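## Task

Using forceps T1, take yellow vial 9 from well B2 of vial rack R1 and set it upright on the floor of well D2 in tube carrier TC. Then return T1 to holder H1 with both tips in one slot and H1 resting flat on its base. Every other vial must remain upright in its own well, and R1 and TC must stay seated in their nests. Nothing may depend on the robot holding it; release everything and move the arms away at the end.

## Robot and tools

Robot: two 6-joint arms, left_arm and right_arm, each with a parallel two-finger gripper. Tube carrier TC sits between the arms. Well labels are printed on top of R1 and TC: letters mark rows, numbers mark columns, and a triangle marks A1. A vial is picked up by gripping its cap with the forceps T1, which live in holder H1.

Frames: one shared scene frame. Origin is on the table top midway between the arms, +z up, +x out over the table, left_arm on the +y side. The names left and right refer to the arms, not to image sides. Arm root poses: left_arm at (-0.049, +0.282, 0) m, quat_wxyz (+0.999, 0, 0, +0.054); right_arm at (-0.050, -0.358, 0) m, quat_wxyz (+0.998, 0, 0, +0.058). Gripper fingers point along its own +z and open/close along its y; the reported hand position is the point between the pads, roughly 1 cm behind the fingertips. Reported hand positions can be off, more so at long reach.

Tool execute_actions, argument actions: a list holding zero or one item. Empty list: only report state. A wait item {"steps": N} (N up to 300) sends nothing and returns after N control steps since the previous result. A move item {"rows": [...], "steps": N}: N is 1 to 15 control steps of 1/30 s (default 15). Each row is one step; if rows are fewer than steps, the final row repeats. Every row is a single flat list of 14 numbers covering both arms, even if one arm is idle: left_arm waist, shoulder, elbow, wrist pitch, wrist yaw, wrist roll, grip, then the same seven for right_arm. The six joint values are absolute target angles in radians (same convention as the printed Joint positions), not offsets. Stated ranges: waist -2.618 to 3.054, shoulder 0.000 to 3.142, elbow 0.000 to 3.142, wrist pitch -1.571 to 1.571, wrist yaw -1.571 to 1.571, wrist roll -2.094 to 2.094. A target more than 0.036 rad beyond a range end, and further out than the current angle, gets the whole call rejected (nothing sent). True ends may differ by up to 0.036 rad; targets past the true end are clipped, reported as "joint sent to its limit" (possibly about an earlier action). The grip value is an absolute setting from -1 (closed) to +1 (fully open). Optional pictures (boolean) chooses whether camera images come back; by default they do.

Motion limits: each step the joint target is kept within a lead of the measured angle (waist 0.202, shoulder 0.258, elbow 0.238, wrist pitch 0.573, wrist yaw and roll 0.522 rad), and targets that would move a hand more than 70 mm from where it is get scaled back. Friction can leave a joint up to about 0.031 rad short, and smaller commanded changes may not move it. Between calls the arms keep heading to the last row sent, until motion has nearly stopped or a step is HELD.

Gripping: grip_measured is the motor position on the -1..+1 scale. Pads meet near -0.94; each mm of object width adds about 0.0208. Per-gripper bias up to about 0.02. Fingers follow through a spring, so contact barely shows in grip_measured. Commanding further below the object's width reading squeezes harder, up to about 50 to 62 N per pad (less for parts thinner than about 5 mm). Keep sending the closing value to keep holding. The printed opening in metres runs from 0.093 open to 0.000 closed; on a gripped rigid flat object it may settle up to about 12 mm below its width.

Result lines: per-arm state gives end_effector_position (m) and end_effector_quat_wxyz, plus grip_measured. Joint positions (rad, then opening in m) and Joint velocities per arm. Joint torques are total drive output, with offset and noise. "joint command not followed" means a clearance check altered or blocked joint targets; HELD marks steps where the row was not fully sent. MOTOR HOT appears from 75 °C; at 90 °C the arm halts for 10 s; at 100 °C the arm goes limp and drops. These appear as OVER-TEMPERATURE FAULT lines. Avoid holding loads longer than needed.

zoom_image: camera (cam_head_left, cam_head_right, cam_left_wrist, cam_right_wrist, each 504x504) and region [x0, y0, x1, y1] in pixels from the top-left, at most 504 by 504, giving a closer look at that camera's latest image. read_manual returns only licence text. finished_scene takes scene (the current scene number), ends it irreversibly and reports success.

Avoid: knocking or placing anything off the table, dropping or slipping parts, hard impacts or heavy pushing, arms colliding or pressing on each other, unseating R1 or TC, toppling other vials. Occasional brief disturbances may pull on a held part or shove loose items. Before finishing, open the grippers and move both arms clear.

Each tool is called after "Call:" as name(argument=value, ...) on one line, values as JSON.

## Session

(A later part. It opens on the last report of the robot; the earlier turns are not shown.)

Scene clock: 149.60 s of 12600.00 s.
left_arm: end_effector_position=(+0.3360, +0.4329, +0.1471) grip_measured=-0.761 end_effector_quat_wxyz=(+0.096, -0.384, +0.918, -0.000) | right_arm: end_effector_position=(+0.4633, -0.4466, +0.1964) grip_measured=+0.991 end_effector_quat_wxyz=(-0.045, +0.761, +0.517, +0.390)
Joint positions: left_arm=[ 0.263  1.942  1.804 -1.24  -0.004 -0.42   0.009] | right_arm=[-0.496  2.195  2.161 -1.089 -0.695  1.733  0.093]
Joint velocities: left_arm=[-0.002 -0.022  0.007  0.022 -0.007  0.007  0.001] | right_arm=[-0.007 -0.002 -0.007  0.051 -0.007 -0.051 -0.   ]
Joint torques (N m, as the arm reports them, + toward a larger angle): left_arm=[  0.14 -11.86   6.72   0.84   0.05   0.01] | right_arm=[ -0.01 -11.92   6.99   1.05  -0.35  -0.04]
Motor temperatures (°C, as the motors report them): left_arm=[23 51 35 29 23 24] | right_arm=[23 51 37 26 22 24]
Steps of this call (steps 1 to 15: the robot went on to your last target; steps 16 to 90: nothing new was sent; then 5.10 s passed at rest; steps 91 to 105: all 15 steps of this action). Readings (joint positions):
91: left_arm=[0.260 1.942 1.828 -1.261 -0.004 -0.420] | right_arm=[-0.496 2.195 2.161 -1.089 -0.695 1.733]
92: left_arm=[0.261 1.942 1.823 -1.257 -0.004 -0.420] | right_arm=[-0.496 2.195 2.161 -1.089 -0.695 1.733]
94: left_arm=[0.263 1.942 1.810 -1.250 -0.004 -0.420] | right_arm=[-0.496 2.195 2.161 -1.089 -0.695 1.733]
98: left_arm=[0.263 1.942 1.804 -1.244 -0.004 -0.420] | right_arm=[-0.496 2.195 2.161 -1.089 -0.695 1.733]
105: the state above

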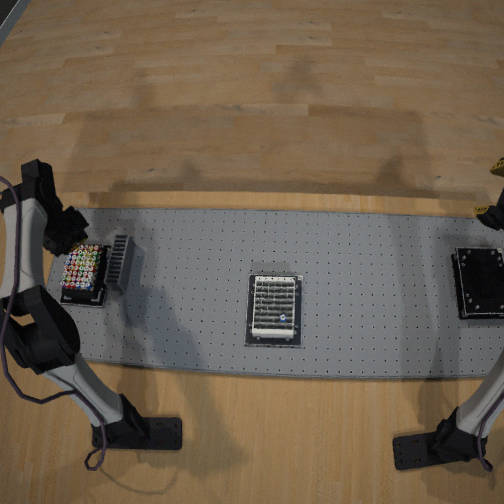

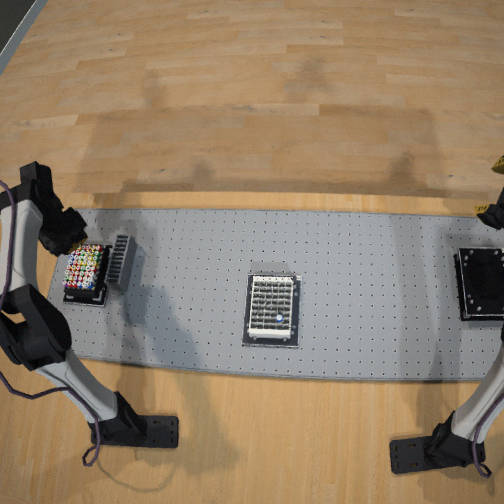

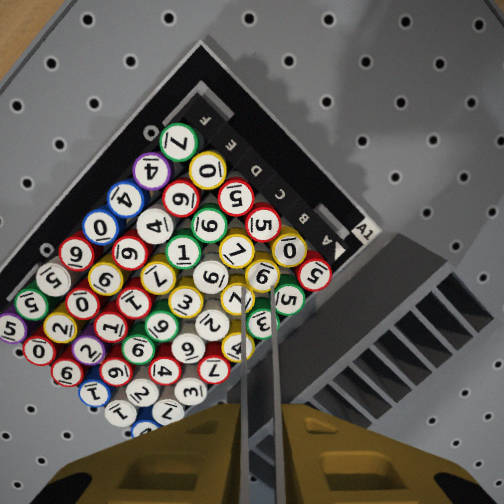

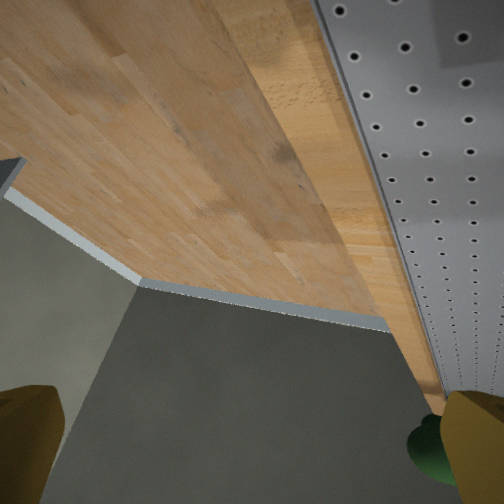

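Call:
execute_actions(actions=[{"rows":[[0.266,1.94,1.80,-1.213,-0.002,-0.42,-0.76,-0.496,2.195,2.161,-1.089,-0.695,1.733,1]],"steps":15}])

Call:
zoom_image(camera="cam_left_wrist", region=[190, 220, 330, 340])

Scene clock: 152.87 s of 12600.00 s.
left_arm: end_effector_position=(+0.3383, +0.4338, +0.1475) grip_measured=-0.761 end_effector_quat_wxyz=(+0.101, -0.384, +0.918, -0.000) | right_arm: end_effector_position=(+0.4633, -0.4466, +0.1964) grip_measured=+0.991 end_effector_quat_wxyz=(-0.045, +0.761, +0.517, +0.390)
Joint positions: left_arm=[ 0.263  1.942  1.804 -1.23  -0.004 -0.42   0.009] | right_arm=[-0.496  2.195  2.161 -1.089 -0.695  1.733  0.093]
Joint velocities: left_arm=[-0.002 -0.002  0.017 -0.066 -0.051  0.022  0.   ] | right_arm=[ 0.002 -0.002 -0.027  0.007 -0.007  0.081  0.   ]
Joint torques (N m, as the arm reports them, + toward a larger angle): left_arm=[ -0.27 -12.03   7.69   0.9    0.01   0.01] | right_arm=[ -0.08 -11.73   7.18   1.08  -0.35  -0.02]
Motor temperatures (°C, as the motors report them): left_arm=[23 51 35 29 23 24] | right_arm=[23 51 37 26 22 24]
Steps of this call (steps 1 to 15: the robot went on to your last target; steps 16 to 83: nothing new was sent; steps 84 to 98: all 15 steps of this action). Readings (joint positions):
84: left_arm=[0.263 1.942 1.804 -1.239 -0.004 -0.420] | right_arm=[-0.496 2.195 2.161 -1.089 -0.695 1.733]
85: left_arm=[0.263 1.942 1.804 -1.237 -0.004 -0.420] | right_arm=[-0.496 2.195 2.161 -1.089 -0.695 1.733]
87: left_arm=[0.263 1.942 1.804 -1.235 -0.004 -0.420] | right_arm=[-0.496 2.195 2.161 -1.089 -0.695 1.733]
91: left_arm=[0.263 1.942 1.804 -1.231 -0.004 -0.420] | right_arm=[-0.496 2.195 2.161 -1.089 -0.695 1.733]
98: the state above

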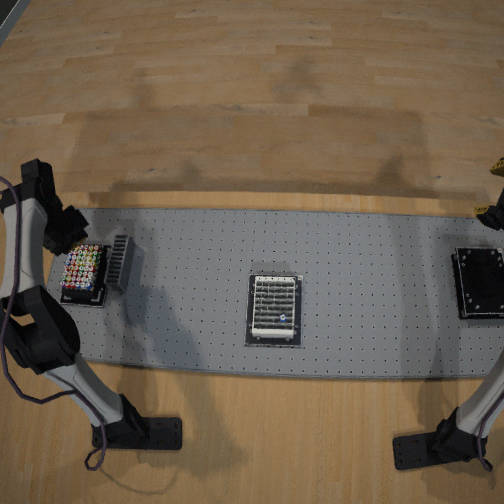

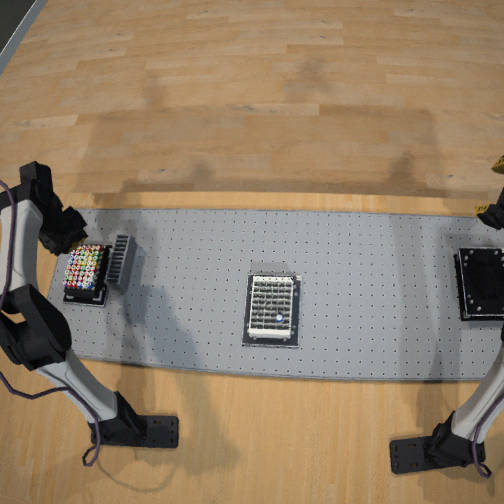

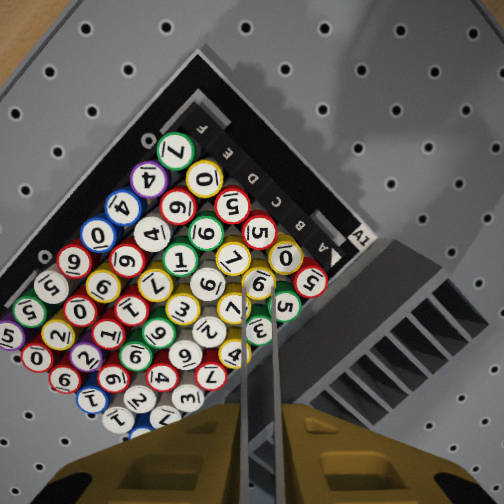

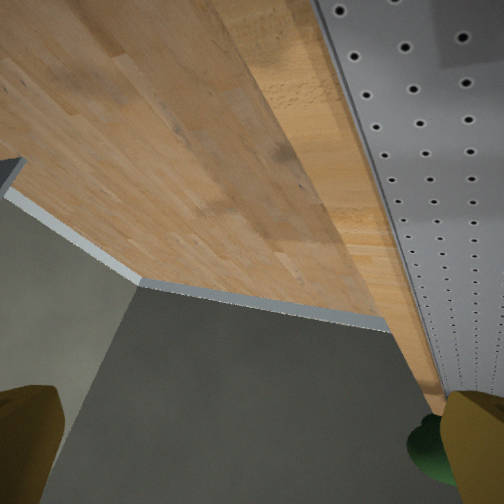

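Region (190, 220, 330, 340) of cam_left_wrist's 504x504 image, scaled by 3.600, with more detail than that image has; it fills the top 432 rows of this view, and the rest is white.

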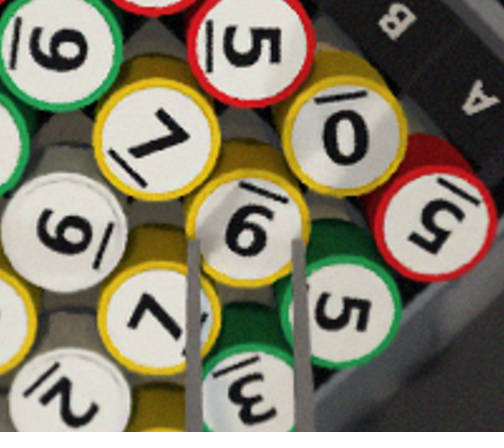

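Call:
execute_actions(actions=[{"rows":[[0.266,1.94,1.80,-1.213,-0.002,-0.42,-0.745,-0.496,2.195,2.161,-1.089,-0.695,1.733,1],[0.266,1.94,1.80,-1.213,-0.002,-0.42,-0.73,-0.496,2.195,2.161,-1.089,-0.695,1.733,1],[0.266,1.94,1.80,-1.205,-0.002,-0.42,-0.73,-0.496,2.195,2.161,-1.089,-0.695,1.733,1],[0.266,1.94,1.775,-1.197,-0.002,-0.42,-0.73,-0.496,2.195,2.161,-1.089,-0.695,1.733,1],[0.266,1.94,1.77,-1.19,-0.002,-0.42,-0.73,-0.496,2.195,2.161,-1.089,-0.695,1.733,1],[0.266,1.94,1.765,-1.184,-0.002,-0.42,-0.73,-0.496,2.195,2.161,-1.089,-0.695,1.733,1],[0.266,1.94,1.76,-1.182,-0.002,-0.42,-0.73,-0.496,2.195,2.161,-1.089,-0.695,1.733,1],[0.266,1.94,1.758,-1.182,-0.002,-0.42,-0.73,-0.496,2.195,2.161,-1.089,-0.695,1.733,1],[0.266,1.94,1.758,-1.182,-0.002,-0.42,-0.73,-0.496,2.195,2.161,-1.089,-0.695,1.733,1],[0.266,1.94,1.758,-1.182,-0.002,-0.42,-0.73,-0.496,2.195,2.161,-1.089,-0.695,1.733,1],[0.266,1.94,1.758,-1.182,-0.002,-0.42,-0.73,-0.496,2.195,2.161,-1.089,-0.695,1.733,1],[0.266,1.94,1.758,-1.182,-0.002,-0.42,-0.73,-0.496,2.195,2.161,-1.089,-0.695,1.733,1],[0.266,1.94,1.758,-1.182,-0.002,-0.42,-0.73,-0.496,2.195,2.161,-1.089,-0.695,1.733,1],[0.266,1.94,1.758,-1.182,-0.002,-0.42,-0.745,-0.496,2.195,2.161,-1.089,-0.695,1.733,1]],"steps":15}])

Call:
zoom_image(camera="cam_left_wrist", region=[190, 220, 330, 340])

Scene clock: 160.13 s of 12600.00 s.
left_arm: end_effector_position=(+0.3402, +0.4345, +0.1428) grip_measured=-0.742 end_effector_quat_wxyz=(+0.104, -0.384, +0.918, -0.000) | right_arm: end_effector_position=(+0.4633, -0.4466, +0.1964) grip_measured=+0.991 end_effector_quat_wxyz=(-0.045, +0.761, +0.517, +0.390)
Joint positions: left_arm=[ 0.263  1.942  1.783 -1.203 -0.004 -0.42   0.01 ] | right_arm=[-0.496  2.195  2.161 -1.089 -0.695  1.733  0.093]
Joint velocities: left_arm=[-0.012 -0.017 -0.012 -0.022 -0.066 -0.051 -0.001] | right_arm=[-0.002 -0.022 -0.002 -0.007  0.051 -0.037  0.   ]
Joint torques (N m, as the arm reports them, + toward a larger angle): left_arm=[ -0.41 -11.89   5.79   0.92   0.03  -0.02] | right_arm=[ -0.24 -11.58   6.66   0.99  -0.35  -0.03]
Motor temperatures (°C, as the motors report them): left_arm=[23 51 35 29 23 24] | right_arm=[23 51 37 26 22 24]
Steps of this call (steps 1 to 15: the robot went on to your last target; steps 16 to 90: nothing new was sent; then 3.77 s passed at rest; steps 91 to 105: all 15 steps of this action). Readings (joint positions):
91: left_arm=[0.263 1.942 1.804 -1.229 -0.004 -0.420] | right_arm=[-0.496 2.195 2.161 -1.089 -0.695 1.733]
92: left_arm=[0.263 1.942 1.804 -1.229 -0.004 -0.420] | right_arm=[-0.496 2.195 2.161 -1.089 -0.695 1.733]
94: left_arm=[0.263 1.942 1.802 -1.225 -0.004 -0.420] | right_arm=[-0.496 2.195 2.161 -1.089 -0.695 1.733]
98: left_arm=[0.263 1.942 1.784 -1.208 -0.004 -0.420] | right_arm=[-0.496 2.195 2.161 -1.089 -0.695 1.733]
105: the state above

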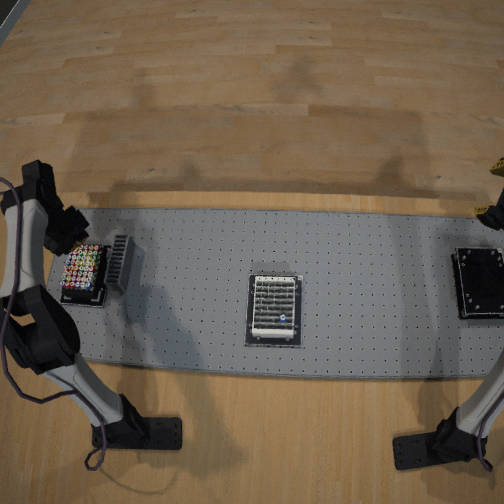

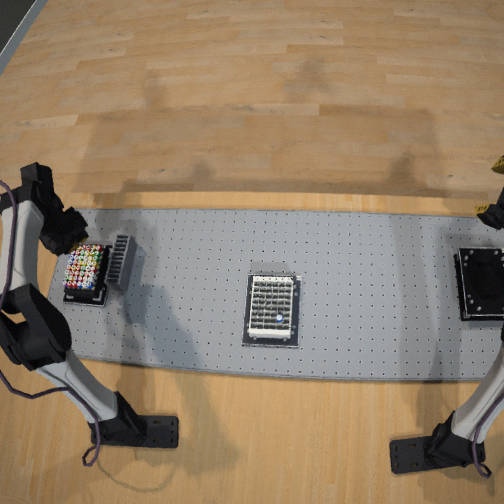

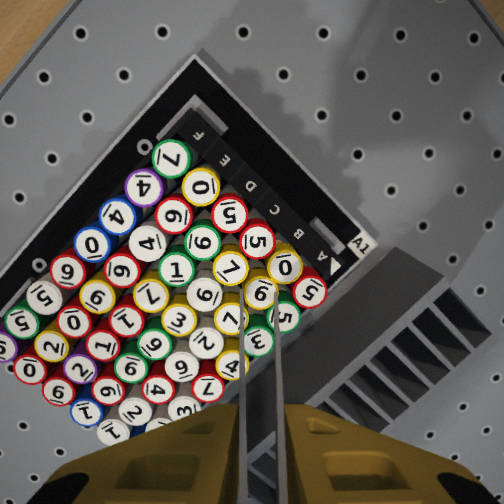

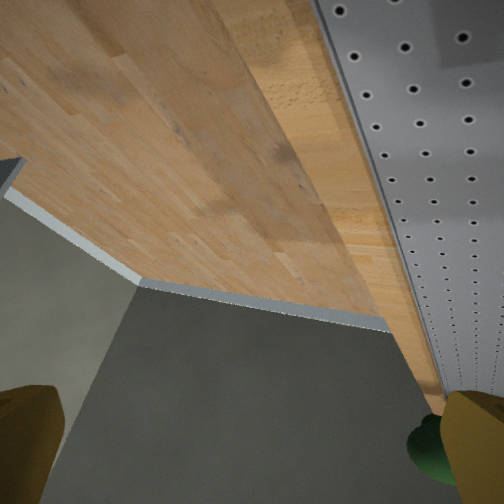

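Region (190, 220, 330, 340) of cam_left_wrist's 504x504 image, scaled by 3.600, with more detail than that image has; it fills the top 432 rows of this view, and the rest is white.

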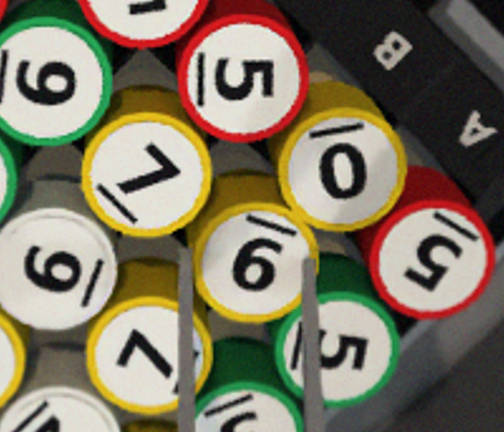

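Call:
execute_actions(actions=[{"rows":[[0.266,1.94,1.80,-1.215,-0.002,-0.42,-0.745,-0.496,2.195,2.161,-1.089,-0.695,1.733,1],[0.266,1.94,1.815,-1.228,-0.002,-0.42,-0.745,-0.496,2.195,2.161,-1.089,-0.695,1.733,1],[0.266,1.94,1.825,-1.236,-0.002,-0.42,-0.745,-0.496,2.195,2.161,-1.089,-0.695,1.733,1],[0.266,1.94,1.825,-1.236,-0.002,-0.42,-0.745,-0.496,2.195,2.161,-1.089,-0.695,1.733,1],[0.266,1.94,1.825,-1.236,-0.002,-0.42,-0.75,-0.496,2.195,2.161,-1.089,-0.695,1.733,1],[0.266,1.94,1.825,-1.236,-0.002,-0.42,-0.76,-0.496,2.195,2.161,-1.089,-0.695,1.733,1]],"steps":15}])

Call:
zoom_image(camera="cam_left_wrist", region=[190, 220, 330, 340])

Scene clock: 166.80 s of 12600.00 s.
left_arm: end_effector_position=(+0.3399, +0.4344, +0.1481) grip_measured=-0.758 end_effector_quat_wxyz=(+0.105, -0.384, +0.918, -0.000) | right_arm: end_effector_position=(+0.4633, -0.4466, +0.1964) grip_measured=+0.991 end_effector_quat_wxyz=(-0.045, +0.761, +0.517, +0.390)
Joint positions: left_arm=[ 0.263  1.942  1.804 -1.223 -0.004 -0.42   0.009] | right_arm=[-0.496  2.195  2.161 -1.089 -0.695  1.733  0.093]
Joint velocities: left_arm=[-0.007 -0.002 -0.007 -0.007 -0.022 -0.007 -0.   ] | right_arm=[ 0.012 -0.002  0.017  0.007  0.007  0.037 -0.001]
Joint torques (N m, as the arm reports them, + toward a larger angle): left_arm=[ -0.41 -11.83   9.85   0.61   0.06   0.  ] | right_arm=[ -0.32 -11.79   6.95   1.06  -0.31  -0.02]
Motor temperatures (°C, as the motors report them): left_arm=[23 51 35 29 23 24] | right_arm=[23 51 37 26 22 24]
Steps of this call (steps 1 to 15: the robot went on to your last target; steps 16 to 90: nothing new was sent; then 3.17 s passed at rest; steps 91 to 105: all 15 steps of this action). Readings (joint positions):
91: left_arm=[0.263 1.942 1.783 -1.203 -0.004 -0.420] | right_arm=[-0.496 2.195 2.161 -1.089 -0.695 1.733]
92: left_arm=[0.263 1.942 1.787 -1.207 -0.004 -0.420] | right_arm=[-0.496 2.195 2.161 -1.089 -0.695 1.733]
94: left_arm=[0.263 1.942 1.797 -1.214 -0.004 -0.420] | right_arm=[-0.496 2.195 2.161 -1.089 -0.695 1.733]
98: left_arm=[0.263 1.942 1.804 -1.218 -0.004 -0.420] | right_arm=[-0.496 2.195 2.161 -1.089 -0.695 1.733]
105: the state above

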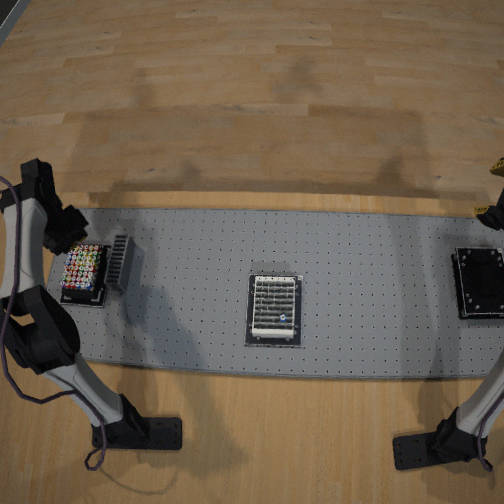

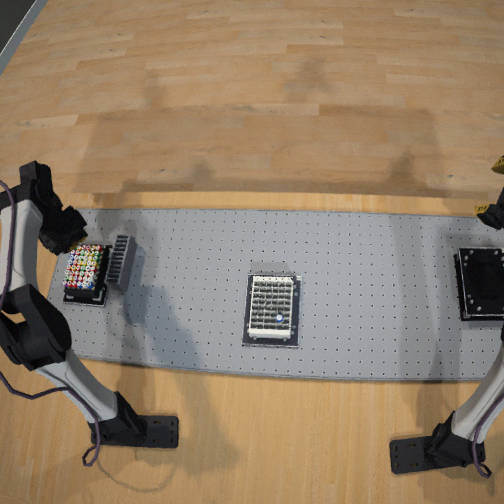

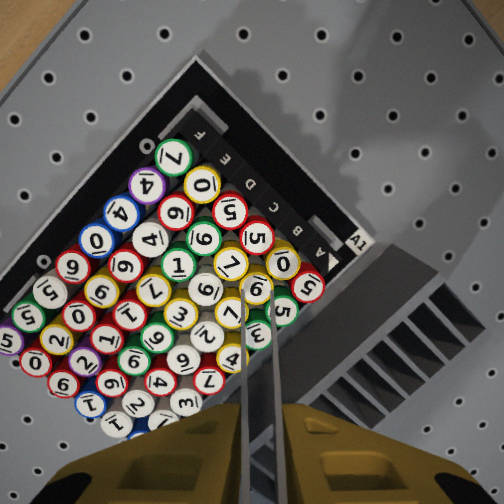

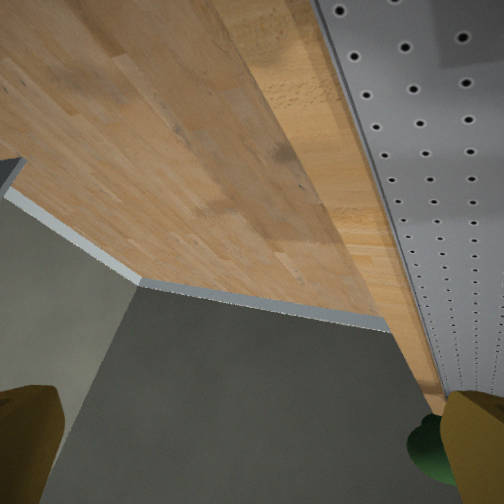

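Region (190, 220, 330, 340) of cam_left_wrist's 504x504 image, scaled by 3.600, with more detail than that image has; it fills the top 432 rows of this view, and the rest is white.

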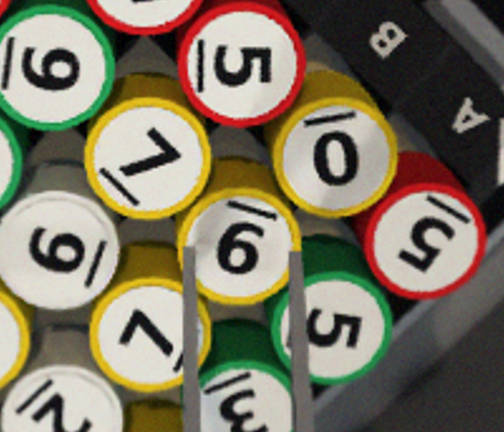

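Call:
execute_actions(actions=[{"rows":[[0.279,1.94,1.80,-1.215,-0.002,-0.42,-0.745,-0.496,2.195,2.161,-1.089,-0.695,1.733,1],[0.279,1.94,1.785,-1.205,-0.002,-0.42,-0.725,-0.496,2.195,2.161,-1.089,-0.695,1.733,1],[0.268,1.94,1.775,-1.197,-0.002,-0.42,-0.725,-0.496,2.195,2.161,-1.089,-0.695,1.733,1],[0.268,1.94,1.768,-1.19,-0.002,-0.42,-0.725,-0.496,2.195,2.161,-1.089,-0.695,1.733,1],[0.268,1.94,1.761,-1.183,-0.002,-0.42,-0.725,-0.496,2.195,2.161,-1.089,-0.695,1.733,1],[0.268,1.94,1.755,-1.176,-0.002,-0.42,-0.725,-0.496,2.195,2.161,-1.089,-0.695,1.733,1],[0.268,1.94,1.749,-1.17,-0.002,-0.42,-0.725,-0.496,2.195,2.161,-1.089,-0.695,1.733,1],[0.268,1.94,1.744,-1.165,-0.002,-0.42,-0.725,-0.496,2.195,2.161,-1.089,-0.695,1.733,1],[0.268,1.94,1.744,-1.165,-0.002,-0.42,-0.725,-0.496,2.195,2.161,-1.089,-0.695,1.733,1],[0.268,1.94,1.744,-1.165,-0.002,-0.42,-0.725,-0.496,2.195,2.161,-1.089,-0.695,1.733,1],[0.268,1.94,1.744,-1.165,-0.002,-0.42,-0.725,-0.496,2.195,2.161,-1.089,-0.695,1.733,1],[0.268,1.94,1.744,-1.165,-0.002,-0.42,-0.725,-0.496,2.195,2.161,-1.089,-0.695,1.733,1],[0.268,1.94,1.744,-1.165,-0.002,-0.42,-0.725,-0.496,2.195,2.161,-1.089,-0.695,1.733,1],[0.268,1.94,1.744,-1.165,-0.002,-0.42,-0.74,-0.496,2.195,2.161,-1.089,-0.695,1.733,1]],"steps":15}])

Call:
zoom_image(camera="cam_left_wrist", region=[190, 220, 330, 340])

Scene clock: 175.60 s of 12600.00 s.
left_arm: end_effector_position=(+0.3387, +0.4345, +0.1362) grip_measured=-0.737 end_effector_quat_wxyz=(+0.100, -0.384, +0.918, -0.000) | right_arm: end_effector_position=(+0.4633, -0.4466, +0.1964) grip_measured=+0.991 end_effector_quat_wxyz=(-0.045, +0.761, +0.517, +0.390)
Joint positions: left_arm=[ 0.265  1.942  1.759 -1.186 -0.004 -0.42   0.01 ] | right_arm=[-0.496  2.195  2.161 -1.089 -0.695  1.733  0.093]
Joint velocities: left_arm=[-0.012 -0.012 -0.012  0.037  0.037 -0.022 -0.001] | right_arm=[ 0.002 -0.012  0.007  0.051  0.007 -0.037 -0.002]
Joint torques (N m, as the arm reports them, + toward a larger angle): left_arm=[ -0.37 -11.92   6.57   0.92   0.02   0.03] | right_arm=[ -0.17 -11.86   7.07   1.05  -0.32  -0.04]
Motor temperatures (°C, as the motors report them): left_arm=[23 51 36 29 23 24] | right_arm=[23 52 37 27 22 24]
Steps of this call (steps 1 to 15: the robot went on to your last target; steps 16 to 90: nothing new was sent; then 5.30 s passed at rest; steps 91 to 105: all 15 steps of this action). Readings (joint positions):
91: left_arm=[0.263 1.942 1.804 -1.224 -0.004 -0.420] | right_arm=[-0.496 2.195 2.161 -1.089 -0.695 1.733]
92: left_arm=[0.264 1.942 1.804 -1.224 -0.004 -0.420] | right_arm=[-0.496 2.195 2.161 -1.089 -0.695 1.733]
94: left_arm=[0.265 1.942 1.798 -1.217 -0.004 -0.420] | right_arm=[-0.496 2.195 2.161 -1.089 -0.695 1.733]
98: left_arm=[0.265 1.942 1.770 -1.197 -0.004 -0.420] | right_arm=[-0.496 2.195 2.161 -1.089 -0.695 1.733]
105: the state above

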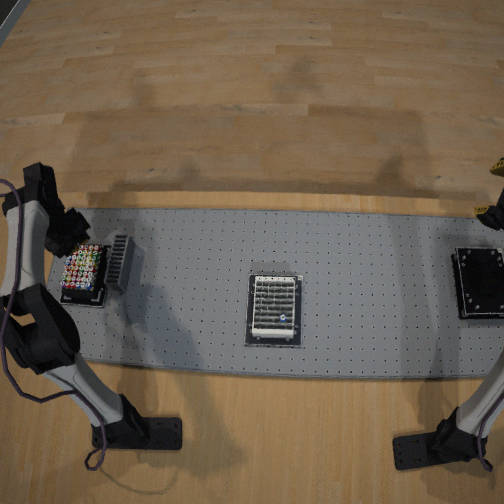

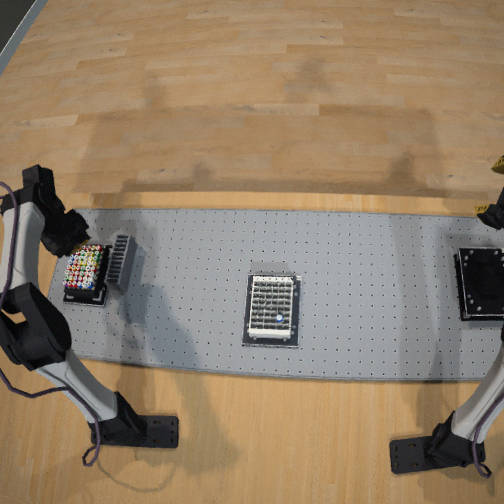

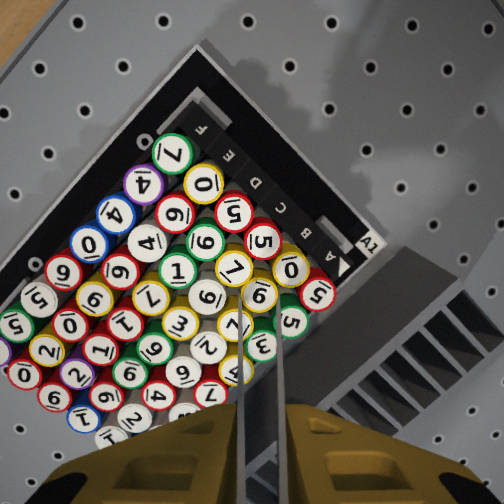

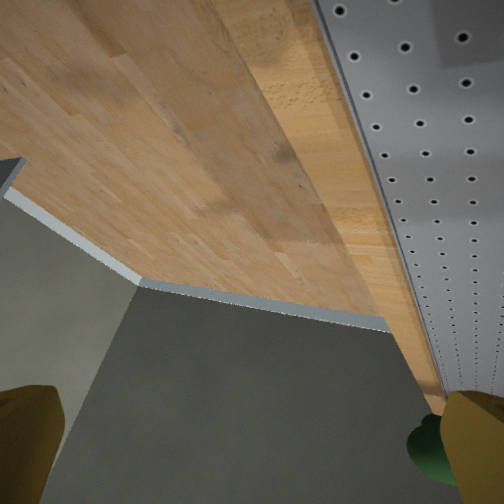

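Region (190, 220, 330, 340) of cam_left_wrist's 504x504 image, scaled by 3.600, with more detail than that image has; it fills the top 432 rows of this view, and the rest is white.

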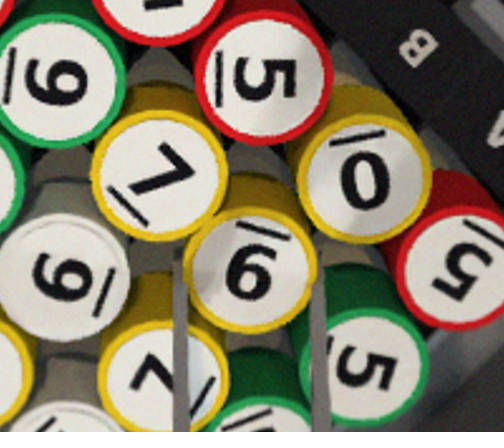

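Call:
execute_actions(actions=[{"rows":[[0.268,1.94,1.75,-1.155,-0.002,-0.42,-0.735,-0.496,2.195,2.161,-1.089,-0.695,1.733,1]],"steps":12}])

Call:
zoom_image(camera="cam_left_wrist", region=[190, 240, 330, 360])

Scene clock: 180.43 s of 12600.00 s.
left_arm: end_effector_position=(+0.3392, +0.4347, +0.1363) grip_measured=-0.736 end_effector_quat_wxyz=(+0.102, -0.384, +0.918, -0.001) | right_arm: end_effector_position=(+0.4633, -0.4466, +0.1964) grip_measured=+0.991 end_effector_quat_wxyz=(-0.045, +0.761, +0.517, +0.390)
Joint positions: left_arm=[ 0.265  1.942  1.759 -1.184 -0.004 -0.42   0.01 ] | right_arm=[-0.496  2.195  2.161 -1.089 -0.695  1.733  0.093]
Joint velocities: left_arm=[ 0.007 -0.002 -0.012 -0.022  0.022  0.022  0.   ] | right_arm=[ 0.002 -0.002 -0.007 -0.051 -0.022 -0.095 -0.001]
Joint torques (N m, as the arm reports them, + toward a larger angle): left_arm=[ -0.37 -11.99   7.2    1.01   0.04   0.02] | right_arm=[ -0.06 -11.86   7.04   1.07  -0.37  -0.04]
Motor temperatures (°C, as the motors report them): left_arm=[23 51 35 29 23 24] | right_arm=[23 52 37 27 22 24]
Steps of this call (steps 1 to 15: the robot went on to your last target; steps 16 to 90: nothing new was sent; then 1.43 s passed at rest; steps 91 to 102: all 12 steps of this action). Readings (joint positions):
91: left_arm=[0.265 1.942 1.759 -1.185 -0.004 -0.420] | right_arm=[-0.496 2.195 2.161 -1.089 -0.695 1.733]
92: left_arm=[0.265 1.942 1.759 -1.184 -0.004 -0.420] | right_arm=[-0.496 2.195 2.161 -1.089 -0.695 1.733]
94: left_arm=[0.265 1.942 1.759 -1.184 -0.004 -0.420] | right_arm=[-0.496 2.195 2.161 -1.089 -0.695 1.733]
98: left_arm=[0.265 1.942 1.759 -1.184 -0.004 -0.420] | right_arm=[-0.496 2.195 2.161 -1.089 -0.695 1.733]
102: the state above

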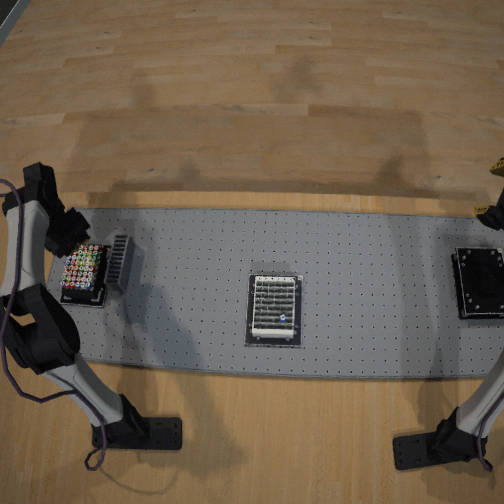

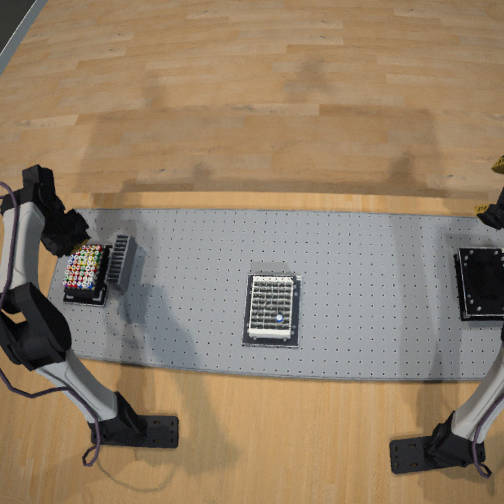

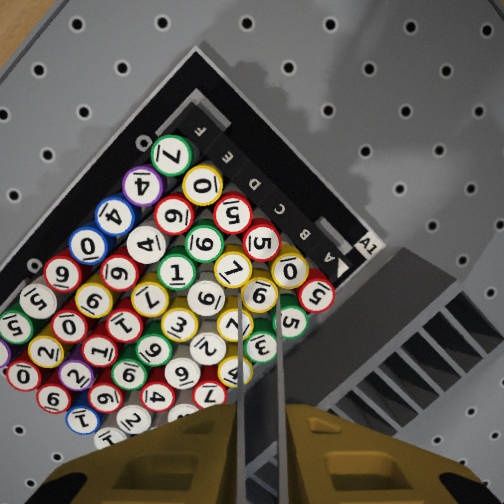

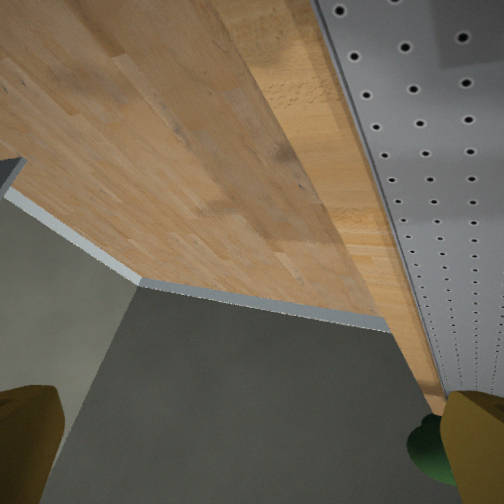

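Region (190, 240, 330, 360) of cam_left_wrist's 504x504 image, scaled by 3.600, with more detail than that image has; it fills the top 432 rows of this view, and the rest is white.

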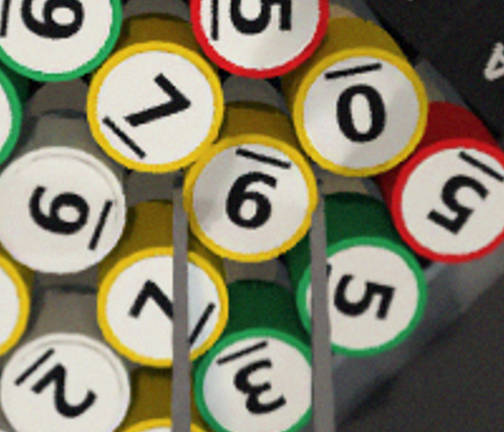

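Call:
execute_actions(actions=[{"rows":[[0.268,1.94,1.759,-1.18,-0.002,-0.42,-0.75,-0.496,2.195,2.161,-1.089,-0.695,1.733,1],[0.268,1.94,1.759,-1.18,-0.002,-0.42,-0.765,-0.496,2.195,2.161,-1.089,-0.695,1.733,1],[0.268,1.94,1.759,-1.18,-0.002,-0.42,-0.78,-0.496,2.195,2.161,-1.089,-0.695,1.733,1],[0.268,1.94,1.759,-1.18,-0.002,-0.42,-0.795,-0.496,2.195,2.161,-1.089,-0.695,1.733,1],[0.268,1.94,1.759,-1.18,-0.002,-0.42,-0.81,-0.496,2.195,2.161,-1.089,-0.695,1.733,1],[0.268,1.94,1.77,-1.2,-0.002,-0.42,-0.82,-0.496,2.195,2.161,-1.089,-0.695,1.733,1],[0.268,1.94,1.785,-1.215,-0.002,-0.42,-0.82,-0.496,2.195,2.161,-1.089,-0.695,1.733,1],[0.268,1.94,1.795,-1.228,-0.002,-0.42,-0.82,-0.496,2.195,2.161,-1.089,-0.695,1.733,1],[0.268,1.94,1.805,-1.238,-0.002,-0.42,-0.82,-0.496,2.195,2.161,-1.089,-0.695,1.733,1],[0.268,1.94,1.815,-1.248,-0.002,-0.42,-0.82,-0.496,2.195,2.161,-1.089,-0.695,1.733,1],[0.268,1.94,1.825,-1.256,-0.002,-0.42,-0.82,-0.496,2.195,2.161,-1.089,-0.695,1.733,1],[0.268,1.94,1.835,-1.258,-0.002,-0.42,-0.82,-0.496,2.195,2.161,-1.089,-0.695,1.733,1],[0.268,1.94,1.84,-1.258,-0.002,-0.42,-0.82,-0.496,2.195,2.161,-1.089,-0.695,1.733,1]],"steps":15}])

Call:
zoom_image(camera="cam_left_wrist", region=[190, 240, 330, 360])

Scene clock: 186.90 s of 12600.00 s.
left_arm: end_effector_position=(+0.3394, +0.4346, +0.1513) grip_measured=-0.813 end_effector_quat_wxyz=(+0.105, -0.384, +0.917, -0.001) | right_arm: end_effector_position=(+0.4633, -0.4466, +0.1964) grip_measured=+0.991 end_effector_quat_wxyz=(-0.045, +0.761, +0.517, +0.390)
Joint positions: left_arm=[ 0.265  1.942  1.817 -1.236 -0.003 -0.42   0.006] | right_arm=[-0.496  2.195  2.161 -1.089 -0.695  1.733  0.093]
Joint velocities: left_arm=[-0.007  0.007  0.081 -0.125 -0.037  0.037  0.   ] | right_arm=[-0.002  0.007 -0.007  0.007  0.007 -0.037  0.   ]
Joint torques (N m, as the arm reports them, + toward a larger angle): left_arm=[ -0.42 -11.76   9.47   0.7   -0.02   0.04] | right_arm=[  0.12 -11.85   6.76   1.02  -0.38  -0.05]
Motor temperatures (°C, as the motors report them): left_arm=[23 52 35 29 23 24] | right_arm=[23 52 37 27 22 24]
Steps of this call (steps 1 to 15: the robot went on to your last target; steps 16 to 90: nothing new was sent; then 2.97 s passed at rest; steps 91 to 105: all 15 steps of this action). Readings (joint positions):
91: left_arm=[0.265 1.942 1.759 -1.184 -0.004 -0.420] | right_arm=[-0.496 2.195 2.161 -1.089 -0.695 1.733]
92: left_arm=[0.265 1.942 1.759 -1.184 -0.003 -0.420] | right_arm=[-0.496 2.195 2.161 -1.089 -0.695 1.733]
94: left_arm=[0.265 1.942 1.759 -1.184 -0.003 -0.420] | right_arm=[-0.496 2.195 2.161 -1.089 -0.695 1.733]
98: left_arm=[0.265 1.942 1.761 -1.191 -0.003 -0.420] | right_arm=[-0.496 2.195 2.161 -1.089 -0.695 1.733]
105: the state above

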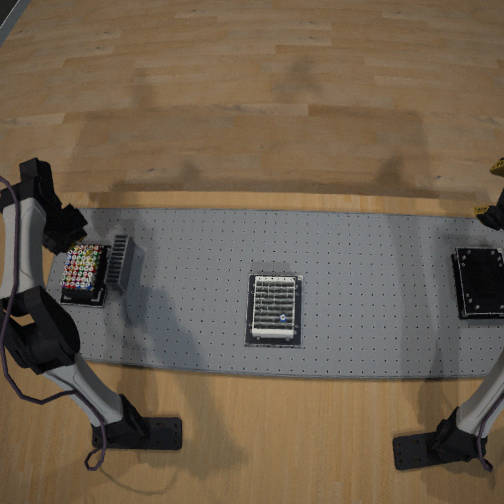

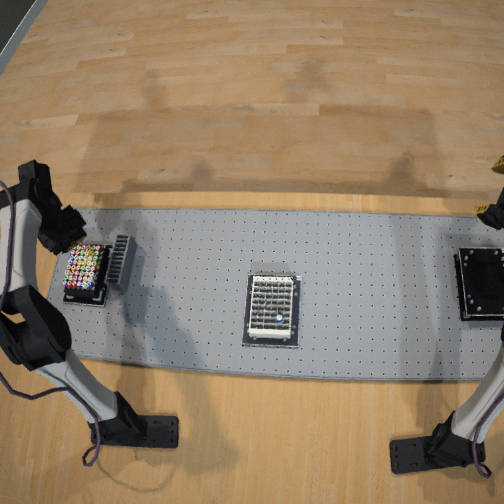

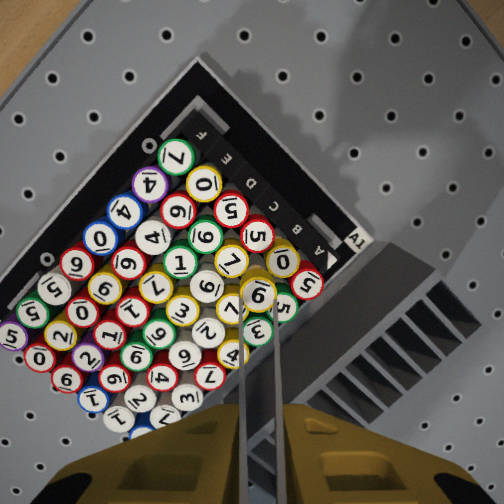

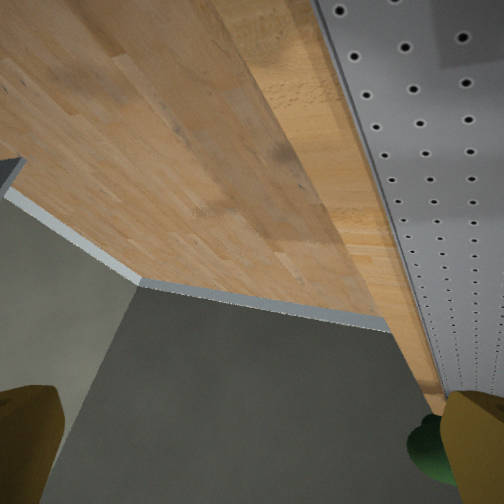

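Region (190, 240, 330, 360) of cam_left_wrist's 504x504 image, scaled by 3.600, with more detail than that image has; it fills the top 432 rows of this view, and the rest is white.

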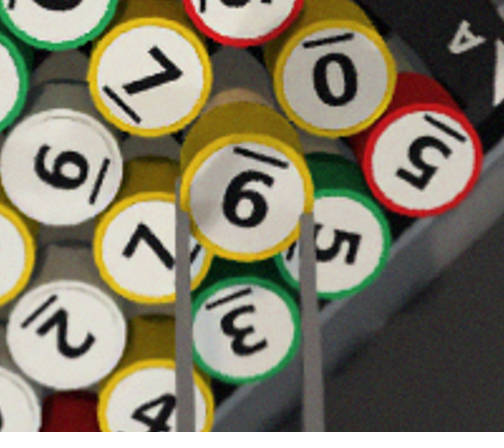

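Call:
execute_actions(actions=[{"rows":[[0.268,1.945,1.855,-1.275,-0.002,-0.42,-0.82,-0.496,2.195,2.161,-1.089,-0.695,1.733,1],[0.268,1.95,1.87,-1.29,-0.002,-0.42,-0.82,-0.496,2.195,2.161,-1.089,-0.695,1.733,1],[0.268,1.955,1.885,-1.305,-0.002,-0.42,-0.82,-0.496,2.195,2.161,-1.089,-0.695,1.733,1],[0.268,1.96,1.9,-1.32,-0.002,-0.42,-0.82,-0.496,2.195,2.161,-1.089,-0.695,1.733,1],[0.268,1.965,1.915,-1.333,-0.002,-0.42,-0.82,-0.496,2.195,2.161,-1.089,-0.695,1.733,1],[0.268,1.97,1.93,-1.346,-0.002,-0.42,-0.82,-0.496,2.195,2.161,-1.089,-0.695,1.733,1],[0.268,1.973,1.945,-1.358,-0.002,-0.42,-0.82,-0.496,2.195,2.161,-1.089,-0.695,1.733,1],[0.268,1.975,1.96,-1.37,-0.002,-0.42,-0.82,-0.496,2.195,2.161,-1.089,-0.695,1.733,1],[0.268,1.975,1.975,-1.382,-0.002,-0.42,-0.82,-0.496,2.195,2.161,-1.089,-0.695,1.733,1],[0.268,1.975,1.99,-1.394,-0.002,-0.42,-0.82,-0.496,2.195,2.161,-1.089,-0.695,1.733,1],[0.268,1.975,2.005,-1.404,-0.002,-0.42,-0.82,-0.496,2.195,2.161,-1.089,-0.695,1.733,1],[0.268,1.975,2.02,-1.412,-0.002,-0.42,-0.82,-0.496,2.195,2.161,-1.089,-0.695,1.733,1]],"steps":15}])

Scene clock: 195.50 s of 12600.00 s.
left_arm: end_effector_position=(+0.3410, +0.4352, +0.1872) grip_measured=-0.813 end_effector_quat_wxyz=(+0.109, -0.384, +0.917, -0.001) | right_arm: end_effector_position=(+0.4633, -0.4466, +0.1964) grip_measured=+0.991 end_effector_quat_wxyz=(-0.045, +0.761, +0.517, +0.390)
Joint positions: left_arm=[ 0.265  1.97   1.999 -1.38  -0.003 -0.42   0.006] | right_arm=[-0.496  2.195  2.161 -1.089 -0.695  1.733  0.093]
Joint velocities: left_arm=[-0.012  0.017  0.139 -0.095 -0.051 -0.066 -0.001] | right_arm=[-0.017  0.002 -0.017 -0.007  0.022  0.037  0.001]
Joint torques (N m, as the arm reports them, + toward a larger angle): left_arm=[ -0.22 -11.38   8.88   0.58   0.03   0.03] | right_arm=[ -0.05 -11.86   6.91   1.04  -0.42  -0.05]
Motor temperatures (°C, as the motors report them): left_arm=[23 52 36 29 23 24] | right_arm=[23 53 37 27 22 24]
Steps of this call (steps 1 to 15: the robot went on to your last target; steps 16 to 90: nothing new was sent; then 5.10 s passed at rest; steps 91 to 105: all 15 steps of this action). Readings (joint positions):
91: left_arm=[0.265 1.942 1.821 -1.248 -0.003 -0.420] | right_arm=[-0.496 2.195 2.161 -1.089 -0.695 1.733]
92: left_arm=[0.265 1.944 1.828 -1.255 -0.003 -0.420] | right_arm=[-0.496 2.195 2.161 -1.089 -0.695 1.733]
94: left_arm=[0.265 1.949 1.852 -1.272 -0.003 -0.420] | right_arm=[-0.496 2.195 2.161 -1.089 -0.695 1.733]
98: left_arm=[0.265 1.962 1.914 -1.316 -0.003 -0.420] | right_arm=[-0.496 2.195 2.161 -1.089 -0.695 1.733]
105: the state above

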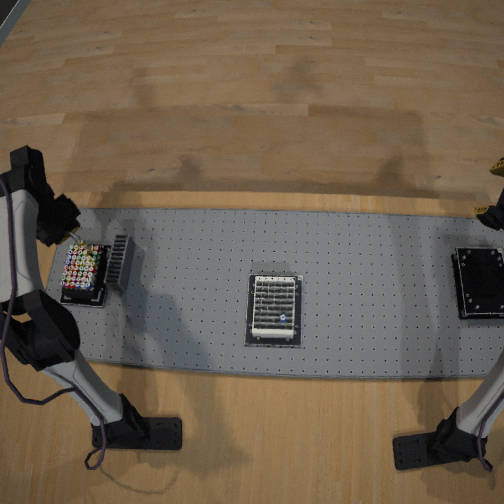

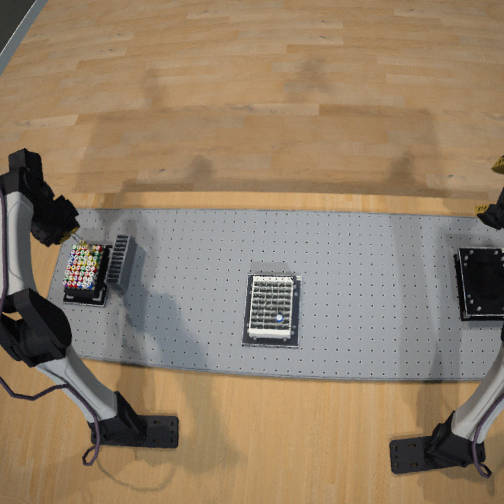

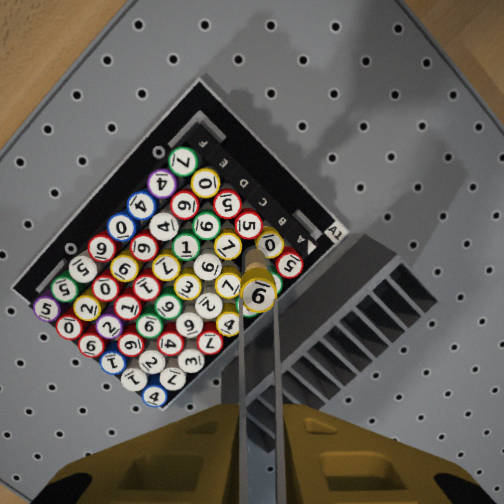

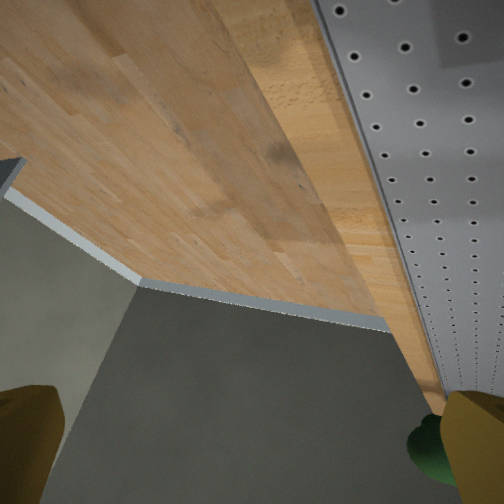

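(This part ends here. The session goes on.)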